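# Move yellow desk sponges into the tote by the door

## Task

Every yellow sponge sitting on any desk in the room must end up inside the tote near the door, fully within it and not overhanging its rim. Nothing other than those sponges may be left in or on the tote. No new object may be left on the floor, and the cartons must stay standing on their desks. The robot must not tip over or finish leaning, or the task fails. Anything that stays in place only because the robot is holding it does not count.

## Robot and tools

Robot: a Hello Robot Stretch 3. It has a two-wheel base (0.33 m long, 0.34 m wide), a lift that slides up a mast, and one telescoping arm that reaches out to the robot's RIGHT, ending in a wrist (yaw, pitch, roll) and a gripper. The base cannot move sideways, so to move the gripper forward or back you drive the base. Turning in place pivots about the wheel-axle midpoint, 0.05 m behind the front edge; with the arm in and the wrist folded, the swept circle has radius 0.28 m, and an unfolded level wrist reaches beyond it.

Frames: the base frame has its origin on the floor between the drive wheels, x forward, y left, z up. hand_pose is reported in it, located where closed fingertips meet. The odometry frame is the base frame at scene start; heading runs -3.142 to 3.142, positive to the left.

Tool execute_actions takes "actions", a list run in order. Each action may hold "robot", "steps" (1 to 450 control steps, 30 per second, default 1) and "until". {"steps": n} alone simply waits. An empty list just returns the current state and images. If any action or number is invalid, the entire call is rejected and nothing runs.

"robot" holds one command, a queue (list of up to 8 commands, plus {"pause_s": s} waits of at most 15 s), or {"stop": true} which brakes everything and clears the queue. A command may contain:
- "base": exactly one of {"translate_m": d}, a straight drive offset in metres from where the base is when the command begins, forward positive, |d| at most 1; or {"rotate_rad": d}, an in-place turn offset in radians, counter-clockwise (left) positive, |d| at most 3.2.
- "joints": absolute targets by name; unnamed joints keep their previous targets. Ranges: lift_m 0 to 1.1 (arm height); arm_m 0 to 0.52 (extension); wrist_yaw_rad -1.345 to 4.42 (0 along the arm, positive toward the front, 3.0 folded over the base); wrist_pitch_rad -1.57 to 0.451 (0 level, negative tips fingers down); wrist_roll_rad -2.911 to 2.911; gripper_m -0.089 to 0.179 (larger is wider; true fingertip gap is smaller, by 0.007 near closed and 0.025 fully open, zero below 0.007); head_pan_rad -3.953 to 1.73 (0 forward, positive left, -1.57 looks along the arm); head_tilt_rad -1.53 to 0.419 (negative down).
- "contact_limits": {"arm_m": effort %, 1 to 100}, how hard the arm may push before halting; smaller is gentler, very small halts at once; it lasts until arm_m's next command.
Motions in one command begin together and continue across later actions and while you think. A new command acts immediately, replacing goals it names and discarding any older queue. Queue items run one after another when the previous item ends "done" (off_target also passes for base and gripper); other endings drop the rest.

"until" ends an action early. {"robot": {"status": "ended"}} waits until nothing reads moving and no queue runs; with steps 450 this is the standard way to wait. Fields can also be compared, e.g. {"lift_m": [">", 0.3]} or base_status ["!=", "moving"]; numbers compare as printed (three decimals, four for translate/rotate). {"any": {"status": "ended"}} fires when any one motion ends.

Tool zoom_image: "camera" (head_camera, nav_camera, wrist_camera) and "region" [x0, y0, x1, y1] in pixels from the top-left, at most 504 by 504. Images: head 896x504, nav 672x504 fisheye, wrist 644x364. Head pan/tilt aim both head cameras.

Tool finished_scene: "scene" number; ends the scene permanently and reports success. Let every motion finish first, since anything still moving is braked afterwards.

Result lines: base_status and joint_status give each motion's state: moving, done (within tolerance), off_target (stuck away from goal, may still push), contact_stop, time_out, stopped, not_commanded, torque_fault. base_status brackets show distance travelled from wheel counts versus the goal. joint_goals, measured_speeds, motor_effort (% with peak in brackets; positive pushes toward higher values; readings carry fixed bias and noise). refusals count, queue (idle/running/done/dropped/stopped) and queue_left. on_its_own appears when the robot changed a goal itself, a joint is slack or switched off, a resting motor shows unusual effort (likely loaded or pressing), or base_tilt has drifted 3 degrees or more from its start value. Lines beginning refused:, dropped:, replaced: explain rejected goals, dropped queues, or how an overridden motion ended. lidar_m: 12 distances from the base origin, 30-degree sectors, 1st straight ahead then counter-clockwise (4th left, 7th behind, 10th right), plane 0.17 m up, range 0.15 to 12 m, blind to clear objects and tabletops. wrist_depth_mm and head_depth_mm: 7x7 grids of median depth. base_tilt in degrees, forward and right positive.

Handling: to grasp, set gripper_m below the object's width; to let go, open at least 0.02 beyond where the fingers first touched. Neither the reading nor "done" proves a hold; check cameras. Squeezing too hard triggers a guard that weakens grip. The base goes fast (0.30 m/s, 1.9 rad/s) only with the arm stowed: lift_m under 0.30, arm_m under 0.03, wrist_yaw_rad over 2.54; otherwise 0.10 m/s and 0.63 rad/s.

Avoid: folding or unfolding the wrist unless lift_m is 0.32 to 0.95 with pitch -0.4 and roll near 0 (it can strike the mast, base or head); once folded, lift may go down to 0.25. With yaw under -0.4 keep pitch at -0.5 or lower. Pushing into something rigid with the gripper higher than about 0.45 m can topple the robot; never push again after a contact_stop, and do not drive while gripping or hooking something fixed. If the base snags, reverse the last move in small steps; if tilted, free the gripper and lower lift to about 0.2. A stalled lift or arm goes slack until recommanded. Wrist servos overloaded for seconds turn off for 10 s and refuse goals. Avoid drops, slams and hard shoves; objects may occasionally be nudged by outside forces.

Each tool is called after ">>>" in YAML: its name, and indented under it one key for each argument.

## Session

I'll start by looking at the scene.

>>> execute_actions:
  actions: []

Scene clock: 0.00 s.
robot.base_odometry: x=+0.000 y=+0.000 heading=+0.000 (m, m, rad; robot's odometry frame)
robot.turned_by_wheels: +0.000 (rad since the last result)
robot.turned_by_imu: +0.000 (rad since the last result)
robot.base_tilt: forward=-0.4 right=+0.9 (deg)
robot.lidar_m: 1.71 1.94 2.08 1.94 2.17 1.45 1.40 1.41 1.95 2.10 2.51 2.04
robot.head_depth_mm: 1824 1931 1932 1942 1933 1950 1930 / 1838 1965 1964 1961 1963 1956 1949 / 1854 1992 1989 1980 1973 1982 1980 / 1873 1952 1943 1949 1943 1943 1950 / 1879 1984 1972 1976 1975 1969 1964 / 1894 2022 2017 2010 2003 1990 1991 / 1908 2027 1996 2026 1987 1979 1957
robot.base_status: not_commanded
robot.joint_positions: lift_m=+0.312 arm_m=-0.001 wrist_yaw_rad=+2.819 wrist_pitch_rad=-0.427 wrist_roll_rad=-0.019 gripper_m=+0.037 head_pan_rad=+0.013 head_tilt_rad=+0.000
robot.joint_goals: lift_m=+0.312 arm_m=-0.001 wrist_yaw_rad=+2.819 wrist_pitch_rad=-0.427 wrist_roll_rad=-0.019 gripper_m=+0.037 head_pan_rad=+0.013 head_tilt_rad=+0.000
robot.joint_status: lift_m=not_commanded arm_m=not_commanded wrist_yaw_rad=not_commanded wrist_pitch_rad=not_commanded wrist_roll_rad=not_commanded gripper_m=not_commanded head_pan_rad=not_commanded head_tilt_rad=not_commanded
robot.measured_speeds: translate_m=+0.000 rotate_rad=+0.000 lift_m=+0.000 arm_m=+0.000 wrist_yaw_rad=+0.000 wrist_pitch_rad=+0.000 wrist_roll_rad=+0.000 head_pan_rad=+0.000 head_tilt_rad=+0.000
robot: refusals=0 queue=idle queue_left=0
robot.motor_effort: left_wheel=+1 right_wheel=+0 lift_m=+42 arm_m=+0 wrist_yaw_rad=+0 wrist_pitch_rad=+9 wrist_roll_rad=+0 gripper_m=+0 head_pan_rad=+0 head_tilt_rad=+2 (%)
robot.hand_pose: x=+0.0495 y=+0.0674 z=+0.3227 quat_wxyz=(+0.259, +0.699, +0.040, +0.665) (m; robot's base frame)
robot.wrist_depth_mm: - - - - - - - / - - - - - - - / - 931 894 902 953 934 987 / - 724 726 729 739 746 746 / 580 604 621 617 636 608 615 / 521 - - 523 - 527 531 / 468 - - 453 456 454 460
pictures: head_camera (sideways: a quarter turn clockwise sets it upright), nav_camera (sideways: a quarter turn counterclockwise sets it upright), wrist_camera
Images, in order (width x height): head_camera 896x504, nav_camera 672x504, wrist_camera 644x364.

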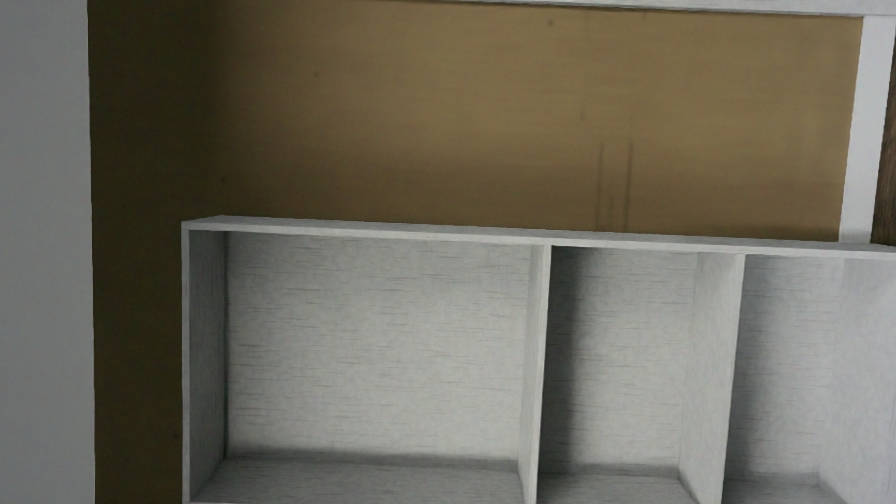

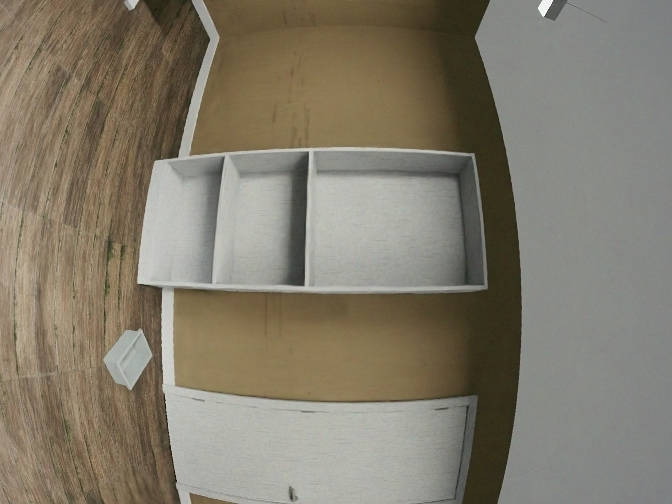

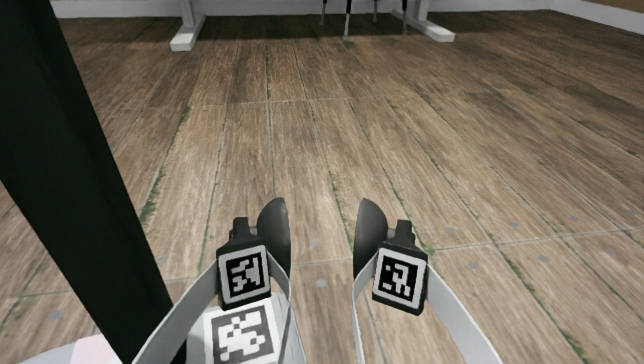

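>>> execute_actions:
  actions:
    - {"robot": {"joints": {"head_pan_rad": 1.57, "head_tilt_rad": -0.5}}, "steps": 150, "until": {"robot": {"status": "ended"}}}

Scene clock: 8.73 s.
robot.base_odometry: x=+0.000 y=+0.000 heading=+0.000 (m, m, rad; robot's odometry frame)
robot.turned_by_wheels: +0.000 (rad since the last result)
robot.turned_by_imu: -0.001 (rad since the last result)
robot.base_tilt: forward=-0.4 right=+0.8 (deg)
robot.lidar_m: 1.70 1.94 2.08 1.94 2.17 1.45 1.40 1.41 1.95 2.10 2.51 2.03
robot.head_depth_mm: 1966 2141 1720 2491 2077 1614 1318 / 1963 2174 1738 2538 2036 1600 1311 / 1998 2194 1724 2576 2034 1582 1301 / 2028 2212 2151 2635 1999 1569 1289 / 2047 2249 2110 2570 1988 1556 1287 / 2082 2281 2481 2652 1964 1539 1275 / 2103 2301 2550 2651 1935 1523 1265
robot.base_status: not_commanded
robot.joint_positions: lift_m=+0.312 arm_m=-0.001 wrist_yaw_rad=+2.819 wrist_pitch_rad=-0.427 wrist_roll_rad=-0.019 gripper_m=+0.037 head_pan_rad=+1.563 head_tilt_rad=-0.493
robot.joint_goals: lift_m=+0.312 arm_m=-0.001 wrist_yaw_rad=+2.819 wrist_pitch_rad=-0.427 wrist_roll_rad=-0.019 gripper_m=+0.037 head_pan_rad=+1.570 head_tilt_rad=-0.500
robot.joint_status: lift_m=not_commanded arm_m=not_commanded wrist_yaw_rad=not_commanded wrist_pitch_rad=not_commanded wrist_roll_rad=not_commanded gripper_m=not_commanded head_pan_rad=done head_tilt_rad=done
robot.measured_speeds: translate_m=+0.000 rotate_rad=+0.000 lift_m=+0.000 arm_m=+0.000 wrist_yaw_rad=+0.000 wrist_pitch_rad=+0.000 wrist_roll_rad=+0.000 head_pan_rad=+0.000 head_tilt_rad=+0.000
robot: refusals=0 queue=done queue_left=0
robot.motor_effort: left_wheel=+1(0) right_wheel=+0(0) lift_m=+41(42) arm_m=+0(0) wrist_yaw_rad=+1(0) wrist_pitch_rad=+9(9) wrist_roll_rad=+1(0) gripper_m=+0(0) head_pan_rad=+2(26) head_tilt_rad=-2(25) (%)
robot.hand_pose: x=+0.0495 y=+0.0674 z=+0.3227 quat_wxyz=(+0.259, +0.699, +0.040, +0.665) (m; robot's base frame)
robot.wrist_depth_mm: - - - - - - - / - - - - - - - / - 918 933 932 920 923 940 / - 715 722 726 744 727 734 / 586 596 624 595 632 614 624 / 507 - - 522 - 532 530 / 466 - - 460 460 464 463
pictures: head_camera (sideways: a quarter turn clockwise sets it upright), nav_camera (sideways: a quarter turn counterclockwise sets it upright), wrist_camera
Images, in order (width x height): head_camera 896x504, nav_camera 672x504, wrist_camera 644x364.

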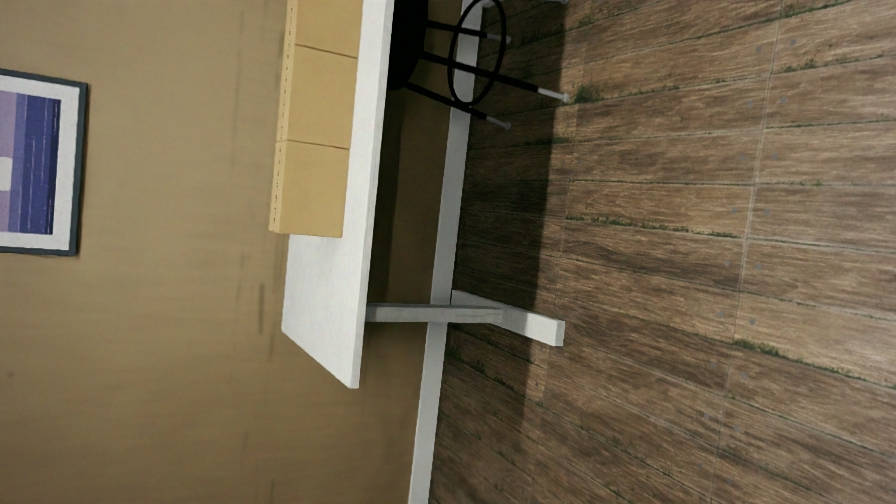

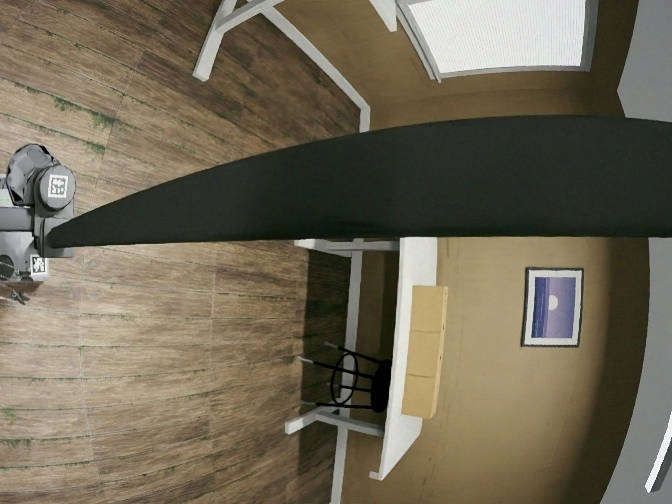

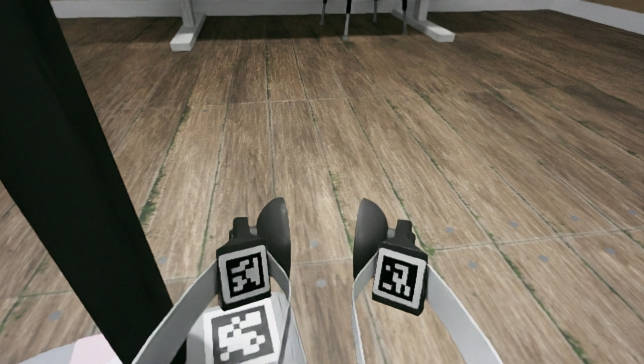

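>>> execute_actions:
  actions:
    - {"robot": {"joints": {"head_pan_rad": -1.57, "head_tilt_rad": -0.5}}, "steps": 150, "until": {"robot": {"status": "ended"}}}

>>> execute_actions:
  actions:
    - {"robot": {"joints": {"head_pan_rad": -3.14, "head_tilt_rad": -0.5}}, "steps": 150, "until": {"robot": {"status": "ended"}}}

Scene clock: 18.03 s.
robot.base_odometry: x=+0.000 y=+0.000 heading=+0.000 (m, m, rad; robot's odometry frame)
robot.turned_by_wheels: +0.000 (rad since the last result)
robot.turned_by_imu: -0.001 (rad since the last result)
robot.base_tilt: forward=-0.3 right=+0.9 (deg)
robot.lidar_m: 1.70 1.94 2.08 1.94 2.17 1.45 1.39 1.41 1.95 2.10 2.51 2.03
robot.head_depth_mm: 1969 2144 2127 2515 2073 1611 1328 / 1994 2178 1771 2574 2047 1597 1312 / 2017 2189 1711 2608 2015 1586 1305 / 2045 2229 1754 2611 1995 1568 1288 / 2080 2260 1764 2645 1985 1560 1284 / 2104 2293 2040 2567 1962 1545 1273 / 2131 2334 2219 2620 1931 1528 1266
robot.base_status: not_commanded
robot.joint_positions: lift_m=+0.312 arm_m=-0.001 wrist_yaw_rad=+2.819 wrist_pitch_rad=-0.427 wrist_roll_rad=-0.019 gripper_m=+0.037 head_pan_rad=-1.563 head_tilt_rad=-0.494
robot.joint_goals: lift_m=+0.312 arm_m=-0.001 wrist_yaw_rad=+2.819 wrist_pitch_rad=-0.427 wrist_roll_rad=-0.019 gripper_m=+0.037 head_pan_rad=-1.570 head_tilt_rad=-0.500
robot.joint_status: lift_m=not_commanded arm_m=not_commanded wrist_yaw_rad=not_commanded wrist_pitch_rad=not_commanded wrist_roll_rad=not_commanded gripper_m=not_commanded head_pan_rad=done head_tilt_rad=done
robot.measured_speeds: translate_m=+0.000 rotate_rad=+0.000 lift_m=+0.000 arm_m=+0.000 wrist_yaw_rad=+0.000 wrist_pitch_rad=+0.000 wrist_roll_rad=+0.000 head_pan_rad=+0.000 head_tilt_rad=+0.000
robot: refusals=0 queue=done queue_left=0
robot.motor_effort: left_wheel=+0(1) right_wheel=+0(0) lift_m=+40(42) arm_m=+0(1) wrist_yaw_rad=+0(0) wrist_pitch_rad=+8(9) wrist_roll_rad=+1(1) gripper_m=+0(0) head_pan_rad=-2(26) head_tilt_rad=-3(0) (%)
robot.hand_pose: x=+0.0495 y=+0.0674 z=+0.3227 quat_wxyz=(+0.259, +0.699, +0.040, +0.665) (m; robot's base frame)
robot.wrist_depth_mm: - - - - - - - / - - - - - - - / - 910 914 923 912 955 954 / - 719 725 731 749 743 752 / 584 603 630 610 624 599 609 / 515 - - 512 - 525 534 / 465 - - 460 454 459 461
pictures: head_camera (sideways: a quarter turn clockwise sets it upright), nav_camera (sideways: a quarter turn counterclockwise sets it upright), wrist_camera
Images, in order (width x height): head_camera 896x504, nav_camera 672x504, wrist_camera 644x364.

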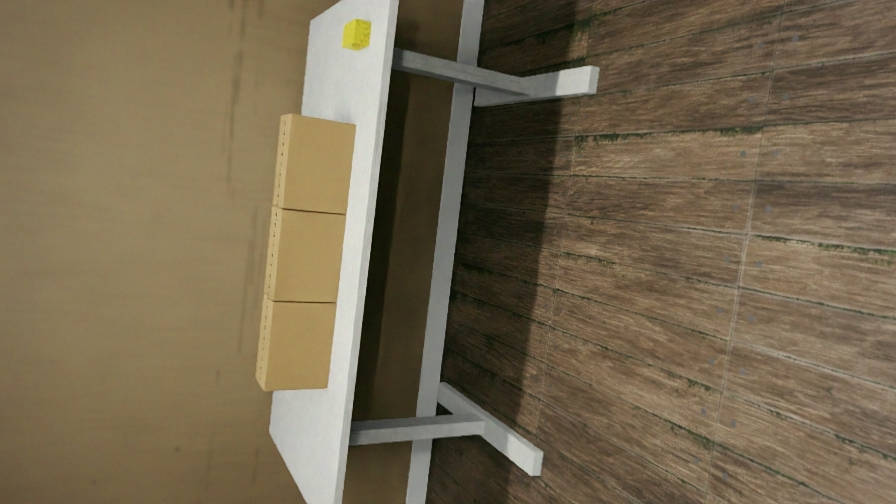

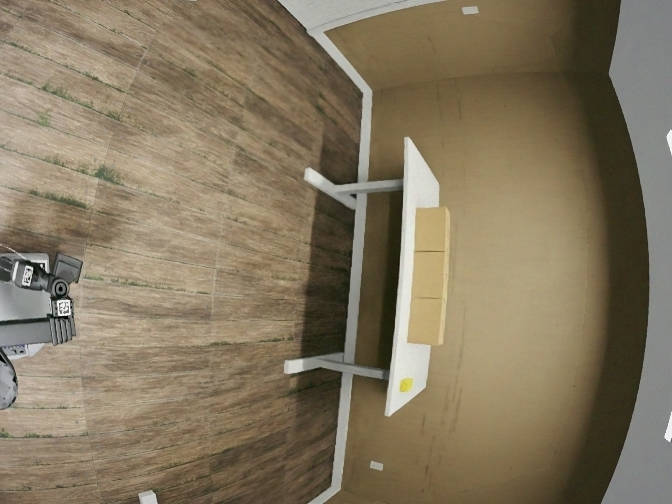

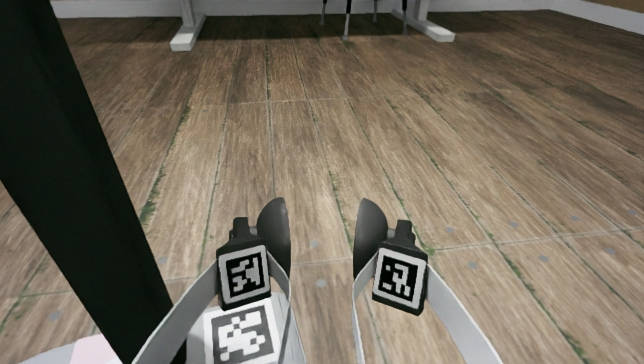

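Scene clock: 19.40 s.
robot.base_odometry: x=+0.000 y=+0.000 heading=+0.000 (m, m, rad; robot's odometry frame)
robot.turned_by_wheels: +0.000 (rad since the last result)
robot.turned_by_imu: +0.000 (rad since the last result)
robot.base_tilt: forward=-0.3 right=+0.8 (deg)
robot.lidar_m: 1.70 1.94 2.08 1.94 2.16 1.46 1.40 1.41 1.94 2.09 2.51 2.04
robot.head_depth_mm: 1435 1535 1016 1882 1999 1613 1323 / 1449 1542 1031 1912 2034 1598 1308 / 1467 1561 1032 1943 2019 1582 1299 / 1490 1591 1044 1981 2001 1575 1290 / 1513 1587 1060 2000 1987 1561 1282 / 1523 1609 1067 2014 1886 1543 1277 / 1553 1677 1182 2047 1867 1505 1266
robot.base_status: not_commanded
robot.joint_positions: lift_m=+0.312 arm_m=-0.001 wrist_yaw_rad=+2.819 wrist_pitch_rad=-0.427 wrist_roll_rad=-0.019 gripper_m=+0.037 head_pan_rad=-3.133 head_tilt_rad=-0.494
robot.joint_goals: lift_m=+0.312 arm_m=-0.001 wrist_yaw_rad=+2.819 wrist_pitch_rad=-0.427 wrist_roll_rad=-0.019 gripper_m=+0.037 head_pan_rad=-3.140 head_tilt_rad=-0.500
robot.joint_status: lift_m=not_commanded arm_m=not_commanded wrist_yaw_rad=not_commanded wrist_pitch_rad=not_commanded wrist_roll_rad=not_commanded gripper_m=not_commanded head_pan_rad=done head_tilt_rad=done
robot.measured_speeds: translate_m=+0.000 rotate_rad=+0.000 lift_m=+0.000 arm_m=+0.000 wrist_yaw_rad=+0.000 wrist_pitch_rad=+0.000 wrist_roll_rad=+0.000 head_pan_rad=+0.000 head_tilt_rad=+0.000
robot: refusals=0 queue=done queue_left=0
robot.motor_effort: left_wheel=+0(1) right_wheel=+0(0) lift_m=+41(42) arm_m=+1(0) wrist_yaw_rad=+0(0) wrist_pitch_rad=+9(9) wrist_roll_rad=+0(1) gripper_m=+0(0) head_pan_rad=-2(27) head_tilt_rad=-3(1) (%)
robot.hand_pose: x=+0.0495 y=+0.0674 z=+0.3227 quat_wxyz=(+0.259, +0.699, +0.040, +0.665) (m; robot's base frame)
robot.wrist_depth_mm: - - - - - - - / - - - - - - - / - 936 934 917 916 924 927 / - 721 720 738 717 739 764 / 588 611 630 604 634 625 605 / 510 - - 524 - 525 524 / 466 - - 457 458 456 461
pictures: head_camera (sideways: a quarter turn clockwise sets it upright), nav_camera (sideways: a quarter turn counterclockwise sets it upright), wrist_camera
Images, in order (width x height): head_camera 896x504, nav_camera 672x504, wrist_camera 644x364.

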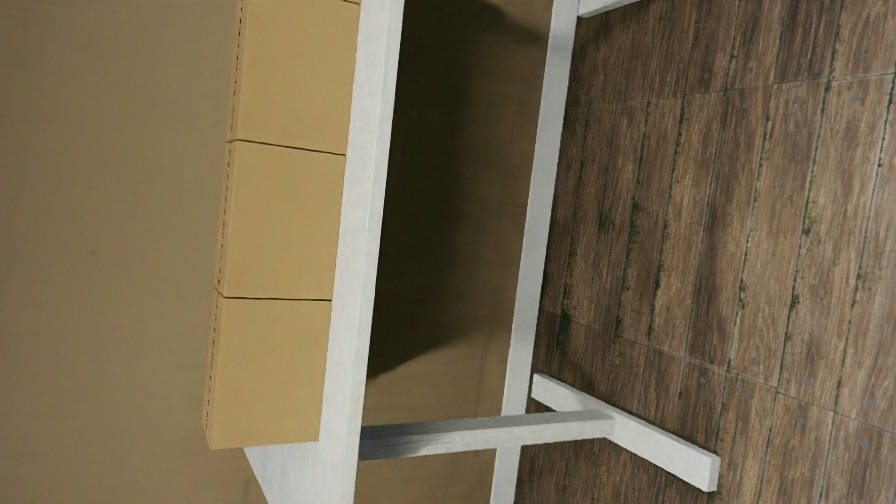

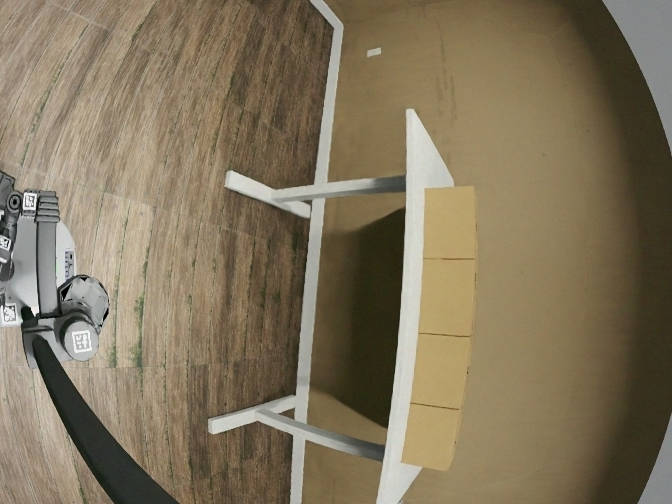

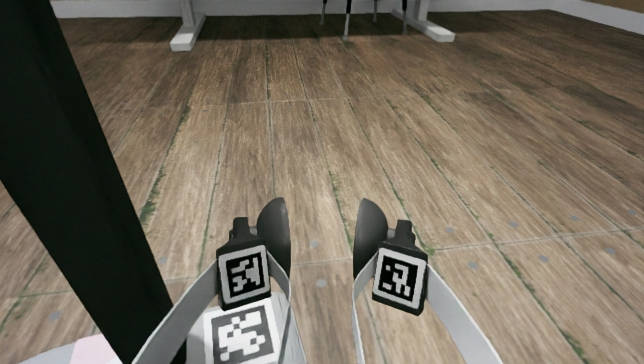

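>>> execute_actions:
  actions:
    - {"robot": [{"joints": {"lift_m": 0.28, "head_pan_rad": -1.57, "head_tilt_rad": -0.7}}, {"base": {"rotate_rad": 1.2}}, {"base": {"translate_m": -1.0}}, {"base": {"translate_m": -0.15}}, {"base": {"rotate_rad": -1.27}}], "steps": 450, "until": {"robot": {"status": "ended"}}}

Scene clock: 151.90 s.
robot.base_odometry: x=-0.417 y=-1.072 heading=-0.070 (m, m, rad; robot's odometry frame)
robot.turned_by_wheels: -0.070 (rad since the last result)
robot.turned_by_imu: -0.075 (rad since the last result)
robot.base_tilt: forward=-0.3 right=+0.8 (deg)
robot.lidar_m: 2.25 2.32 3.10 3.04 1.97 1.16 1.50 1.59 0.80 0.82 1.35 1.33
robot.head_depth_mm: 1041 1175 1340 1468 738 1370 1198 / 1051 1181 1225 913 728 1386 1190 / 1051 1183 1206 901 722 1337 1156 / 1061 1195 1185 891 732 1363 1169 / 1065 1201 1167 761 729 1352 1162 / 1073 1209 1145 733 721 1346 1153 / 1078 1215 1130 742 737 1334 1147
robot.base_status: done (rotate_rad -1.2699 of -1.2700)
robot.joint_positions: lift_m=+0.280 arm_m=-0.001 wrist_yaw_rad=+2.819 wrist_pitch_rad=-0.429 wrist_roll_rad=-0.019 gripper_m=+0.037 head_pan_rad=-1.577 head_tilt_rad=-0.692
robot.joint_goals: lift_m=+0.280 arm_m=-0.001 wrist_yaw_rad=+2.819 wrist_pitch_rad=-0.429 wrist_roll_rad=-0.019 gripper_m=+0.037 head_pan_rad=-1.570 head_tilt_rad=-0.700
robot.joint_status: lift_m=done arm_m=not_commanded wrist_yaw_rad=not_commanded wrist_pitch_rad=not_commanded wrist_roll_rad=not_commanded gripper_m=not_commanded head_pan_rad=done head_tilt_rad=done
robot.measured_speeds: translate_m=+0.000 rotate_rad=+0.000 lift_m=+0.000 arm_m=+0.000 wrist_yaw_rad=+0.000 wrist_pitch_rad=+0.000 wrist_roll_rad=+0.000 head_pan_rad=+0.000 head_tilt_rad=+0.000
robot: refusals=0 queue=done queue_left=0
robot.motor_effort: left_wheel=+3(11) right_wheel=-4(14) lift_m=+36(41) arm_m=+0(0) wrist_yaw_rad=+0(0) wrist_pitch_rad=+10(10) wrist_roll_rad=+1(0) gripper_m=+0(0) head_pan_rad=+2(25) head_tilt_rad=-3(14) (%)
robot.hand_pose: x=+0.0494 y=+0.0672 z=+0.2904 quat_wxyz=(+0.259, +0.699, +0.041, +0.665) (m; robot's base frame)
robot.wrist_depth_mm: - - - - - - - / - - - - - - - / - 865 838 851 844 868 895 / - 684 662 673 687 682 679 / 542 562 577 564 583 572 562 / 476 - - 480 - 493 486 / - - - 419 421 427 430
pictures: head_camera (sideways: a quarter turn clockwise sets it upright), nav_camera (sideways: a quarter turn counterclockwise sets it upright), wrist_camera
Images, in order (width x height): head_camera 896x504, nav_camera 672x504, wrist_camera 644x364.

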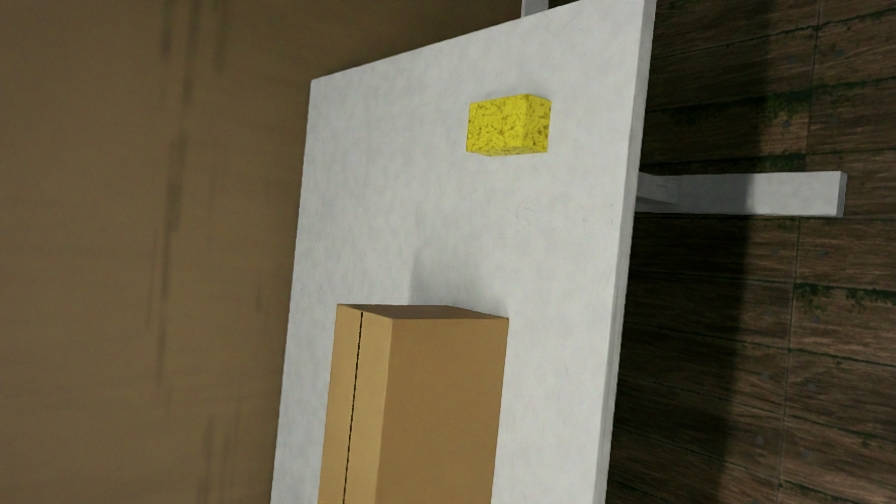

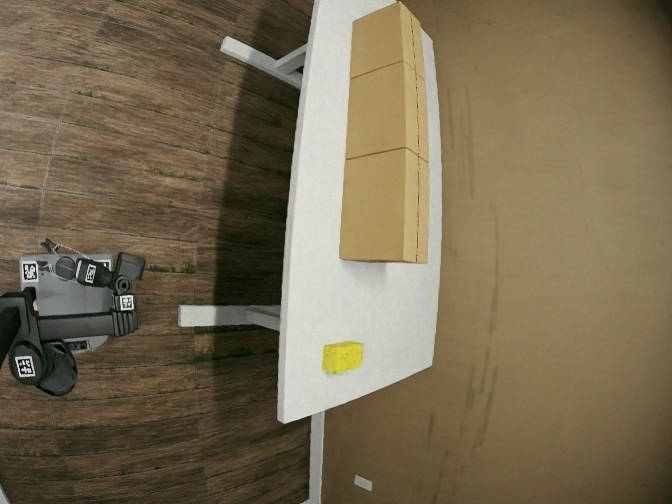

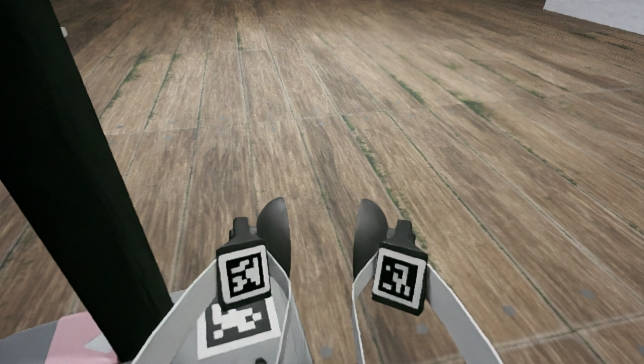

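>>> execute_actions:
  actions:
    - {"robot": [{"joints": {"lift_m": 0.86, "wrist_pitch_rad": -0.4, "wrist_roll_rad": 0.0}, "base": {"translate_m": -0.12}}, {"joints": {"wrist_yaw_rad": 0.0, "gripper_m": 0.15}}], "steps": 450, "until": {"robot": {"status": "ended"}}}

Scene clock: 213.80 s.
robot.base_odometry: x=-0.537 y=-1.063 heading=-0.070 (m, m, rad; robot's odometry frame)
robot.turned_by_wheels: +0.000 (rad since the last result)
robot.turned_by_imu: -0.002 (rad since the last result)
robot.base_tilt: forward=-0.4 right=+0.9 (deg)
robot.lidar_m: 2.38 2.44 3.16 3.06 1.81 1.06 1.38 1.47 1.27 0.77 1.34 1.42
robot.head_depth_mm: 1034 1163 1326 1547 1677 1489 - / 1038 1171 1311 1496 773 - - / 1043 1176 1200 902 741 - - / 1052 1181 1185 892 737 - - / 1056 1191 1166 878 726 1331 1164 / 1062 1198 1145 813 724 1338 1155 / 1072 1211 1127 722 715 1328 1149
robot.base_status: done (translate_m -0.1200 of -0.1200)
robot.joint_positions: lift_m=+0.860 arm_m=-0.001 wrist_yaw_rad=+0.003 wrist_pitch_rad=-0.421 wrist_roll_rad=-0.003 gripper_m=+0.150 head_pan_rad=-1.577 head_tilt_rad=-0.692
robot.joint_goals: lift_m=+0.860 arm_m=-0.001 wrist_yaw_rad=+0.000 wrist_pitch_rad=-0.400 wrist_roll_rad=+0.000 gripper_m=+0.150 head_pan_rad=-1.570 head_tilt_rad=-0.700
robot.joint_status: lift_m=done arm_m=not_commanded wrist_yaw_rad=done wrist_pitch_rad=done wrist_roll_rad=done gripper_m=done head_pan_rad=done head_tilt_rad=done
robot.measured_speeds: translate_m=+0.000 rotate_rad=+0.000 lift_m=+0.000 arm_m=+0.000 wrist_yaw_rad=+0.000 wrist_pitch_rad=+0.000 wrist_roll_rad=+0.000 head_pan_rad=+0.000 head_tilt_rad=+0.000
robot: refusals=0 queue=done queue_left=0
robot.motor_effort: left_wheel=+2(7) right_wheel=-3(12) lift_m=+48(51) arm_m=+0(0) wrist_yaw_rad=-4(5) wrist_pitch_rad=+13(14) wrist_roll_rad=+2(3) gripper_m=+1(89) head_pan_rad=+2(2) head_tilt_rad=-3(2) (%)
robot.hand_pose: x=-0.0208 y=-0.3683 z=+0.8717 quat_wxyz=(+0.693, +0.150, -0.690, -0.147) (m; robot's base frame)
robot.wrist_depth_mm: 401 398 908 919 906 877 854 / 359 359 709 776 815 971 928 / 406 394 543 572 575 - - / 437 425 452 460 418 - - / 377 390 375 375 374 401 - / 337 - 321 322 321 - - / - - - 942 950 294 -
pictures: head_camera (sideways: a quarter turn clockwise sets it upright), nav_camera (sideways: a quarter turn counterclockwise sets it upright), wrist_camera
Images, in order (width x height): head_camera 896x504, nav_camera 672x504, wrist_camera 644x364.

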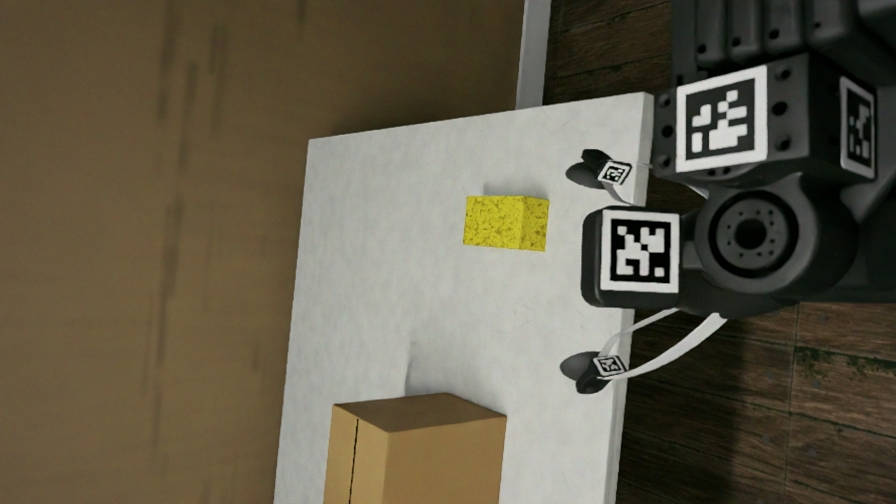

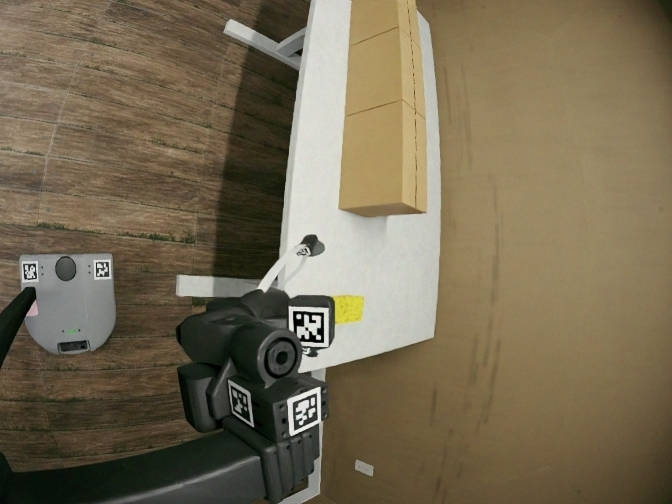

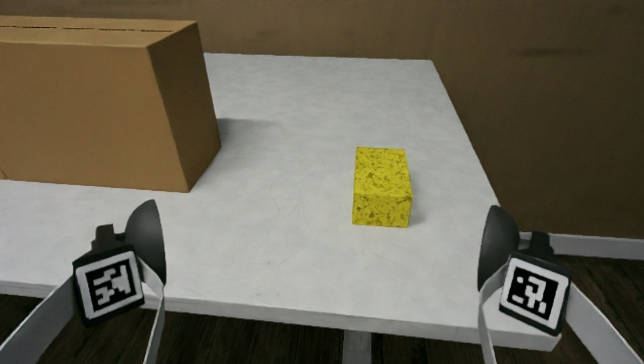

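>>> execute_actions:
  actions:
    - {"robot": [{"joints": {"lift_m": 0.775, "arm_m": 0.08}, "base": {"translate_m": -0.06}}], "steps": 450, "until": {"robot": {"status": "ended"}}}

Scene clock: 249.80 s.
robot.base_odometry: x=-0.596 y=-1.059 heading=-0.070 (m, m, rad; robot's odometry frame)
robot.turned_by_wheels: +0.000 (rad since the last result)
robot.turned_by_imu: -0.001 (rad since the last result)
robot.base_tilt: forward=-0.3 right=+0.8 (deg)
robot.lidar_m: 2.43 2.49 3.18 3.05 1.73 1.01 1.32 1.41 1.27 0.77 1.33 1.47
robot.head_depth_mm: 1028 1159 1317 1546 1687 1432 - / 1031 1159 1330 1559 1690 - - / 1041 1169 1266 936 765 - 1136 / 1047 1181 1181 892 736 - 1131 / 1051 1184 1163 881 725 1346 1142 / 1058 1193 1148 872 710 1342 1154 / 1064 1203 1127 759 715 1331 1150
robot.base_status: done (translate_m -0.0600 of -0.0600)
robot.joint_positions: lift_m=+0.775 arm_m=+0.080 wrist_yaw_rad=+0.002 wrist_pitch_rad=-0.421 wrist_roll_rad=-0.003 gripper_m=+0.150 head_pan_rad=-1.577 head_tilt_rad=-0.692
robot.joint_goals: lift_m=+0.775 arm_m=+0.080 wrist_yaw_rad=+0.000 wrist_pitch_rad=-0.400 wrist_roll_rad=+0.000 gripper_m=+0.150 head_pan_rad=-1.570 head_tilt_rad=-0.700
robot.joint_status: lift_m=done arm_m=done wrist_yaw_rad=done wrist_pitch_rad=done wrist_roll_rad=done gripper_m=done head_pan_rad=done head_tilt_rad=done
robot.measured_speeds: translate_m=+0.000 rotate_rad=+0.000 lift_m=+0.000 arm_m=+0.000 wrist_yaw_rad=+0.000 wrist_pitch_rad=+0.000 wrist_roll_rad=+0.000 head_pan_rad=+0.000 head_tilt_rad=+0.000
robot: refusals=0 queue=done queue_left=0
robot.motor_effort: left_wheel=+3(4) right_wheel=-3(11) lift_m=+35(45) arm_m=+4(5) wrist_yaw_rad=-3(4) wrist_pitch_rad=+13(13) wrist_roll_rad=+2(2) gripper_m=+0(0) head_pan_rad=+2(3) head_tilt_rad=-3(3) (%)
robot.hand_pose: x=-0.0210 y=-0.4486 z=+0.7871 quat_wxyz=(+0.693, +0.149, -0.690, -0.147) (m; robot's base frame)
robot.wrist_depth_mm: 292 752 821 825 792 808 790 / 296 477 532 539 538 845 853 / 304 372 391 313 396 953 926 / 312 312 313 257 314 - - / 259 268 258 258 257 277 - / 228 - 221 219 220 - - / 205 198 191 192 191 192 922
pictures: head_camera (sideways: a quarter turn clockwise sets it upright), nav_camera (sideways: a quarter turn counterclockwise sets it upright), wrist_camera
Images, in order (width x height): head_camera 896x504, nav_camera 672x504, wrist_camera 644x364.

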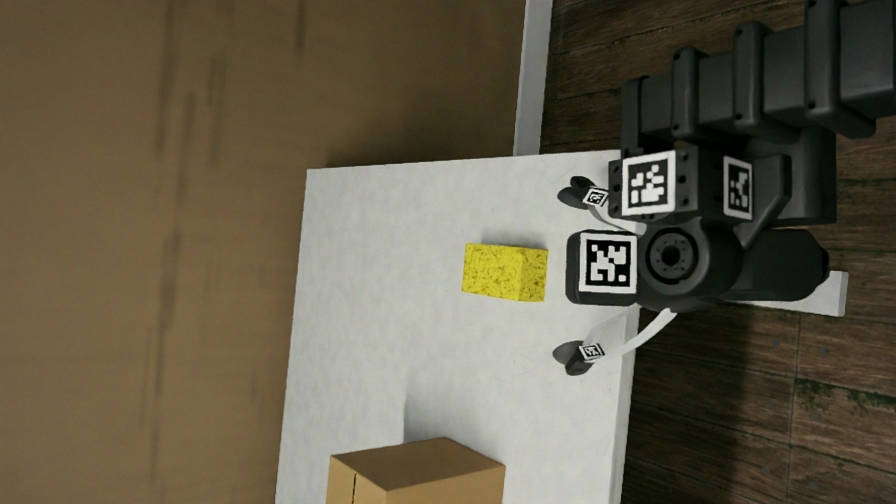

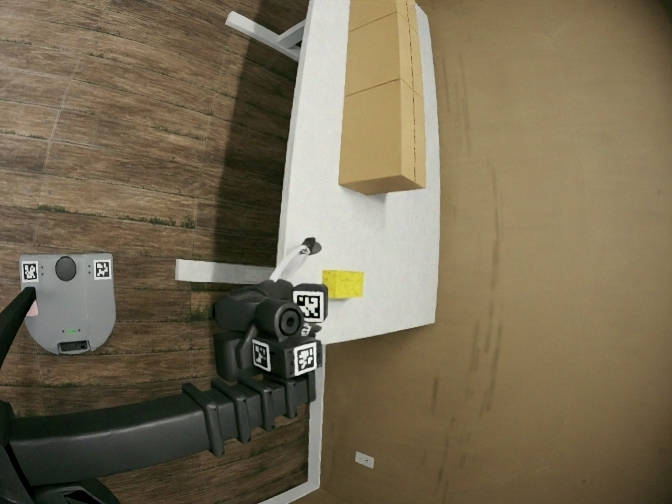

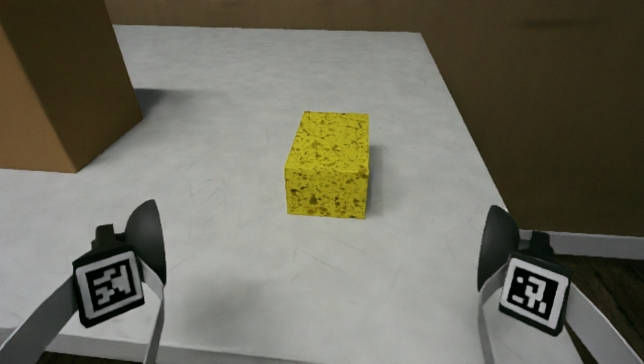

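>>> execute_actions:
  actions:
    - {"robot": [{"joints": {"lift_m": 0.745}}, {"joints": {"arm_m": 0.21}}], "steps": 450, "until": {"robot": {"status": "ended"}}}

Scene clock: 288.13 s.
robot.base_odometry: x=-0.596 y=-1.059 heading=-0.070 (m, m, rad; robot's odometry frame)
robot.turned_by_wheels: +0.000 (rad since the last result)
robot.turned_by_imu: -0.001 (rad since the last result)
robot.base_tilt: forward=-0.3 right=+0.9 (deg)
robot.lidar_m: 2.43 2.49 3.18 3.05 1.73 1.01 1.32 1.41 1.27 0.77 1.33 1.46
robot.head_depth_mm: 1031 1155 1322 1537 1683 1397 1203 / 1033 1164 1329 1557 1705 - - / 1042 1167 1264 937 - 1341 1181 / 1047 1177 1185 920 - 1332 1168 / 1051 1187 1163 887 706 1351 1157 / 1058 1192 1145 871 703 1339 1152 / 1062 1199 1129 759 714 1330 1149
robot.base_status: done (translate_m -0.0600 of -0.0600)
robot.joint_positions: lift_m=+0.745 arm_m=+0.210 wrist_yaw_rad=+0.002 wrist_pitch_rad=-0.421 wrist_roll_rad=-0.003 gripper_m=+0.150 head_pan_rad=-1.577 head_tilt_rad=-0.692
robot.joint_goals: lift_m=+0.745 arm_m=+0.210 wrist_yaw_rad=+0.000 wrist_pitch_rad=-0.400 wrist_roll_rad=+0.000 gripper_m=+0.150 head_pan_rad=-1.570 head_tilt_rad=-0.700
robot.joint_status: lift_m=done arm_m=done wrist_yaw_rad=done wrist_pitch_rad=done wrist_roll_rad=done gripper_m=done head_pan_rad=done head_tilt_rad=done
robot.measured_speeds: translate_m=+0.000 rotate_rad=+0.000 lift_m=+0.000 arm_m=+0.000 wrist_yaw_rad=+0.000 wrist_pitch_rad=+0.000 wrist_roll_rad=+0.000 head_pan_rad=+0.000 head_tilt_rad=+0.000
robot: refusals=0 queue=done queue_left=0
robot.motor_effort: left_wheel=+3(3) right_wheel=-3(3) lift_m=+36(34) arm_m=+4(1) wrist_yaw_rad=-3(3) wrist_pitch_rad=+13(13) wrist_roll_rad=+2(2) gripper_m=+1(0) head_pan_rad=+2(2) head_tilt_rad=-2(2) (%)
robot.hand_pose: x=-0.0210 y=-0.5787 z=+0.7572 quat_wxyz=(+0.693, +0.149, -0.690, -0.147) (m; robot's base frame)
robot.wrist_depth_mm: 685 690 730 711 685 688 683 / 443 455 449 448 445 724 732 / 299 333 327 326 331 778 801 / 263 263 260 184 250 257 883 / 217 225 218 153 202 222 935 / 191 - 178 130 174 - - / 157 161 156 140 153 160 160
pictures: head_camera (sideways: a quarter turn clockwise sets it upright), nav_camera (sideways: a quarter turn counterclockwise sets it upright), wrist_camera
Images, in order (width x height): head_camera 896x504, nav_camera 672x504, wrist_camera 644x364.

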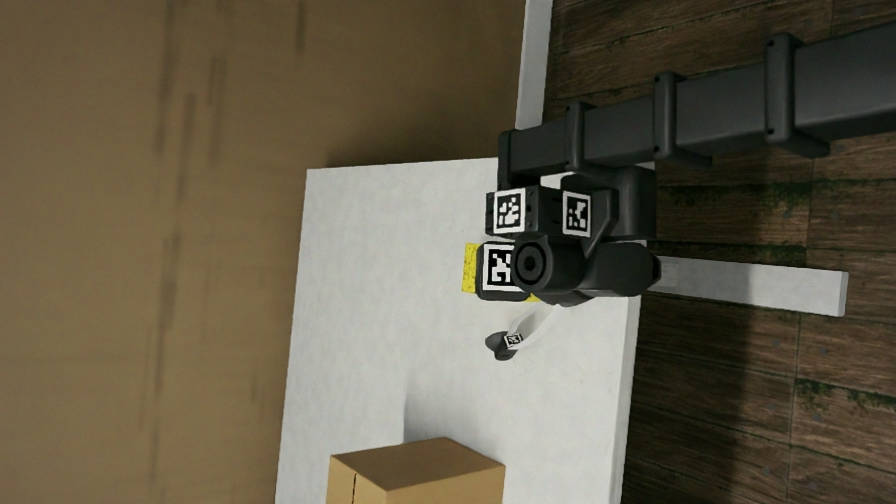

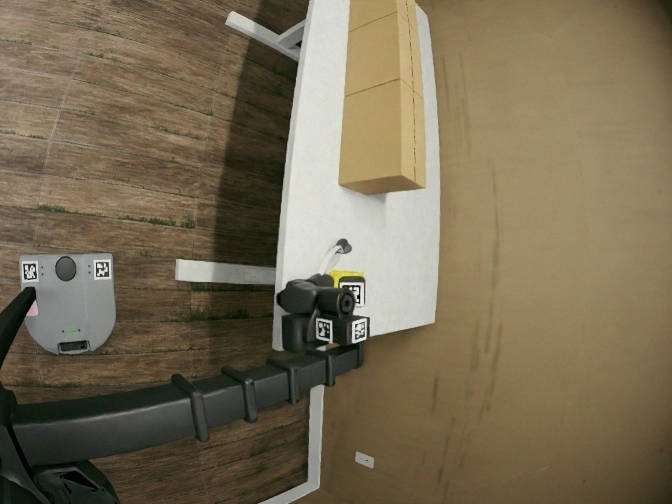

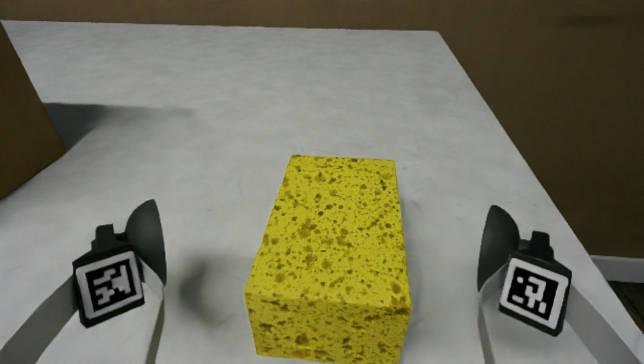

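>>> execute_actions:
  actions:
    - {"robot": [{"joints": {"lift_m": 0.735, "arm_m": 0.22}}, {"joints": {"gripper_m": 0.03}}, {"joints": {"lift_m": 1.0}}], "steps": 450, "until": {"robot": {"status": "ended"}}}

Scene clock: 308.83 s.
robot.base_odometry: x=-0.596 y=-1.059 heading=-0.070 (m, m, rad; robot's odometry frame)
robot.turned_by_wheels: +0.000 (rad since the last result)
robot.turned_by_imu: -0.001 (rad since the last result)
robot.base_tilt: forward=-0.3 right=+0.9 (deg)
robot.lidar_m: 2.44 2.48 3.17 3.06 1.73 1.01 1.32 1.41 1.27 0.77 1.33 1.47
robot.head_depth_mm: 1028 - 1380 1555 1682 1402 1199 / 1033 - 1390 1559 1673 1385 1190 / 1024 - - 935 721 1345 1179 / 1047 - - 890 713 1335 1168 / 1049 1185 1115 880 708 1346 1154 / 1056 1192 1144 871 706 1342 1155 / 1065 1197 1131 758 714 1329 1149
robot.base_status: done (translate_m -0.0600 of -0.0600)
robot.joint_positions: lift_m=+1.000 arm_m=+0.220 wrist_yaw_rad=+0.002 wrist_pitch_rad=-0.421 wrist_roll_rad=-0.003 gripper_m=+0.031 head_pan_rad=-1.577 head_tilt_rad=-0.692
robot.joint_goals: lift_m=+1.000 arm_m=+0.220 wrist_yaw_rad=+0.000 wrist_pitch_rad=-0.400 wrist_roll_rad=+0.000 gripper_m=+0.030 head_pan_rad=-1.570 head_tilt_rad=-0.700
robot.joint_status: lift_m=done arm_m=done wrist_yaw_rad=done wrist_pitch_rad=done wrist_roll_rad=done gripper_m=done head_pan_rad=done head_tilt_rad=done
robot.measured_speeds: translate_m=+0.000 rotate_rad=+0.000 lift_m=+0.000 arm_m=+0.000 wrist_yaw_rad=+0.000 wrist_pitch_rad=+0.000 wrist_roll_rad=+0.000 head_pan_rad=+0.000 head_tilt_rad=+0.000
robot: refusals=0 queue=done queue_left=0
robot.motor_effort: left_wheel=+2(3) right_wheel=-3(3) lift_m=+47(46) arm_m=+4(4) wrist_yaw_rad=-2(3) wrist_pitch_rad=+13(12) wrist_roll_rad=+2(2) gripper_m=-19(98) head_pan_rad=+2(2) head_tilt_rad=-3(3) (%)
robot.hand_pose: x=-0.0210 y=-0.5887 z=+1.0118 quat_wxyz=(+0.693, +0.149, -0.690, -0.147) (m; robot's base frame)
robot.wrist_depth_mm: 767 749 740 711 688 683 683 / 837 822 800 759 756 747 729 / 865 857 829 821 802 799 801 / 685 689 684 168 679 892 863 / 320 573 147 139 141 - 929 / 293 359 118 119 122 - - / 296 414 402 122 403 - -
pictures: head_camera (sideways: a quarter turn clockwise sets it upright), nav_camera (sideways: a quarter turn counterclockwise sets it upright), wrist_camera
Images, in order (width x height): head_camera 896x504, nav_camera 672x504, wrist_camera 644x364.

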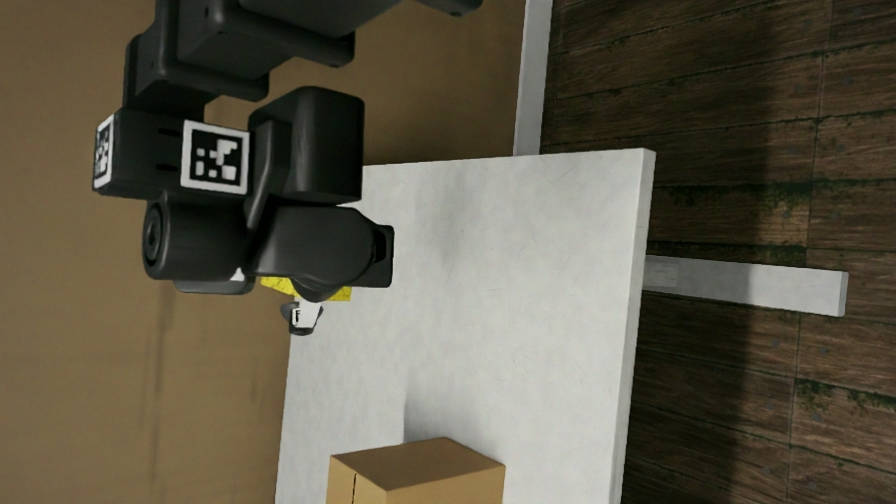

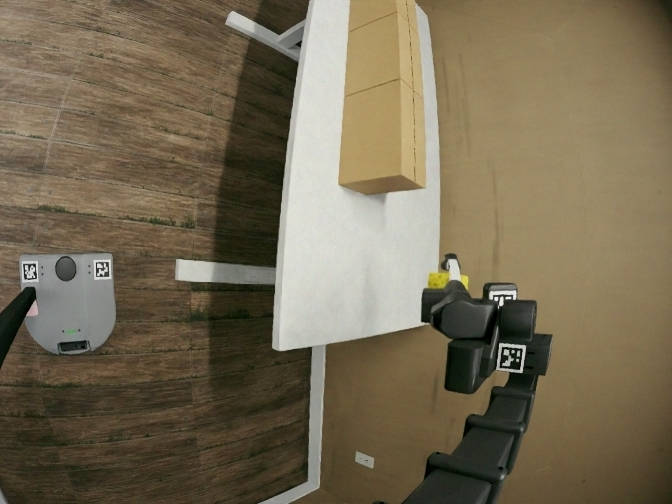

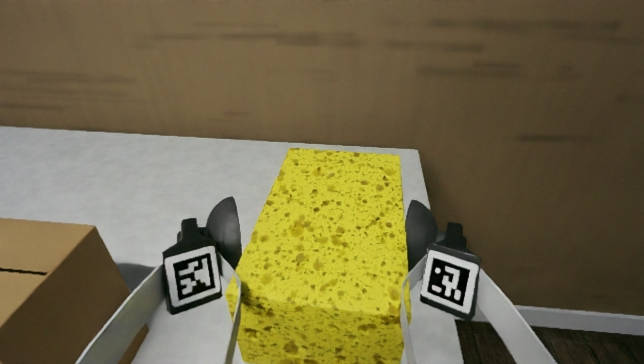

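>>> execute_actions:
  actions:
    - {"robot": [{"joints": {"arm_m": 0.5, "wrist_yaw_rad": 1.3, "wrist_pitch_rad": -0.55, "head_pan_rad": -1.1, "head_tilt_rad": -0.6}}], "steps": 450, "until": {"robot": {"status": "ended"}}}

Scene clock: 322.40 s.
robot.base_odometry: x=-0.596 y=-1.059 heading=-0.070 (m, m, rad; robot's odometry frame)
robot.turned_by_wheels: +0.000 (rad since the last result)
robot.turned_by_imu: -0.001 (rad since the last result)
robot.base_tilt: forward=-0.3 right=+0.8 (deg)
robot.lidar_m: 2.43 2.49 3.18 3.06 1.73 1.01 1.32 1.41 1.27 0.77 1.33 1.46
robot.head_depth_mm: 1024 1103 1241 1049 801 649 1216 / 1076 1170 1255 1034 792 659 1203 / 1133 1240 1318 909 785 695 1223 / 1194 1316 1397 754 777 1368 1217 / 1269 1408 1404 803 790 1429 1205 / 1346 1506 1375 871 841 1420 1196 / 1431 1618 926 926 1612 1399 1185
robot.base_status: done (translate_m -0.0600 of -0.0600)
robot.joint_positions: lift_m=+1.000 arm_m=+0.500 wrist_yaw_rad=+1.297 wrist_pitch_rad=-0.564 wrist_roll_rad=-0.002 gripper_m=+0.031 head_pan_rad=-1.107 head_tilt_rad=-0.606
robot.joint_goals: lift_m=+1.000 arm_m=+0.500 wrist_yaw_rad=+1.300 wrist_pitch_rad=-0.550 wrist_roll_rad=+0.000 gripper_m=+0.030 head_pan_rad=-1.100 head_tilt_rad=-0.600
robot.joint_status: lift_m=done arm_m=done wrist_yaw_rad=done wrist_pitch_rad=done wrist_roll_rad=done gripper_m=done head_pan_rad=done head_tilt_rad=done
robot.measured_speeds: translate_m=+0.000 rotate_rad=+0.000 lift_m=+0.000 arm_m=+0.000 wrist_yaw_rad=+0.000 wrist_pitch_rad=+0.000 wrist_roll_rad=+0.000 head_pan_rad=+0.000 head_tilt_rad=+0.000
robot: refusals=0 queue=done queue_left=0
robot.motor_effort: left_wheel=+3(3) right_wheel=-3(3) lift_m=+47(47) arm_m=+4(4) wrist_yaw_rad=+2(4) wrist_pitch_rad=+8(13) wrist_roll_rad=+2(2) gripper_m=-19(19) head_pan_rad=+2(21) head_tilt_rad=+1(10) (%)
robot.hand_pose: x=+0.1746 y=-0.6998 z=+0.9811 quat_wxyz=(+0.661, +0.567, -0.421, +0.254) (m; robot's base frame)
robot.wrist_depth_mm: - - 600 - - 814 602 / - - 440 747 804 732 604 / - - 357 635 650 643 607 / - 587 304 168 528 552 555 / - 492 146 139 141 477 481 / - 434 118 118 122 427 425 / - 380 245 122 367 379 378
pictures: head_camera (sideways: a quarter turn clockwise sets it upright), nav_camera (sideways: a quarter turn counterclockwise sets it upright), wrist_camera
Images, in order (width x height): head_camera 896x504, nav_camera 672x504, wrist_camera 644x364.

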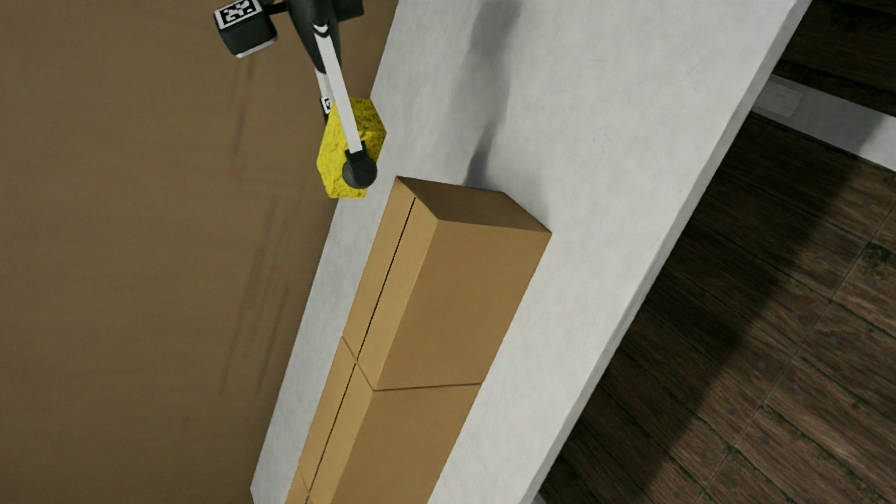

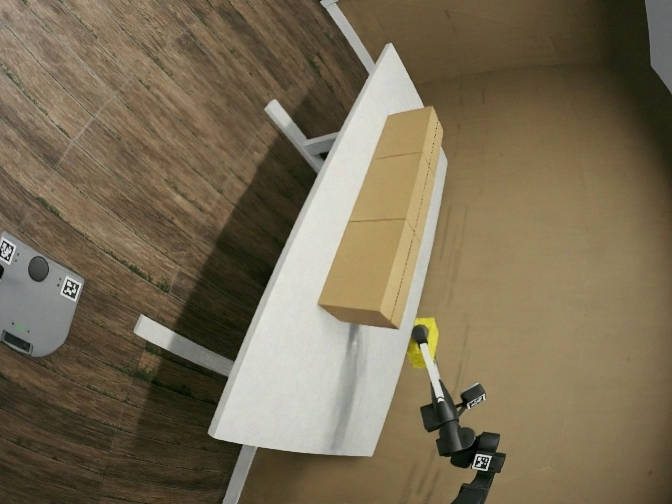

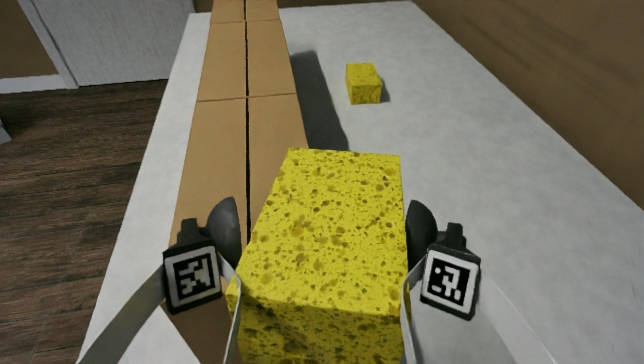

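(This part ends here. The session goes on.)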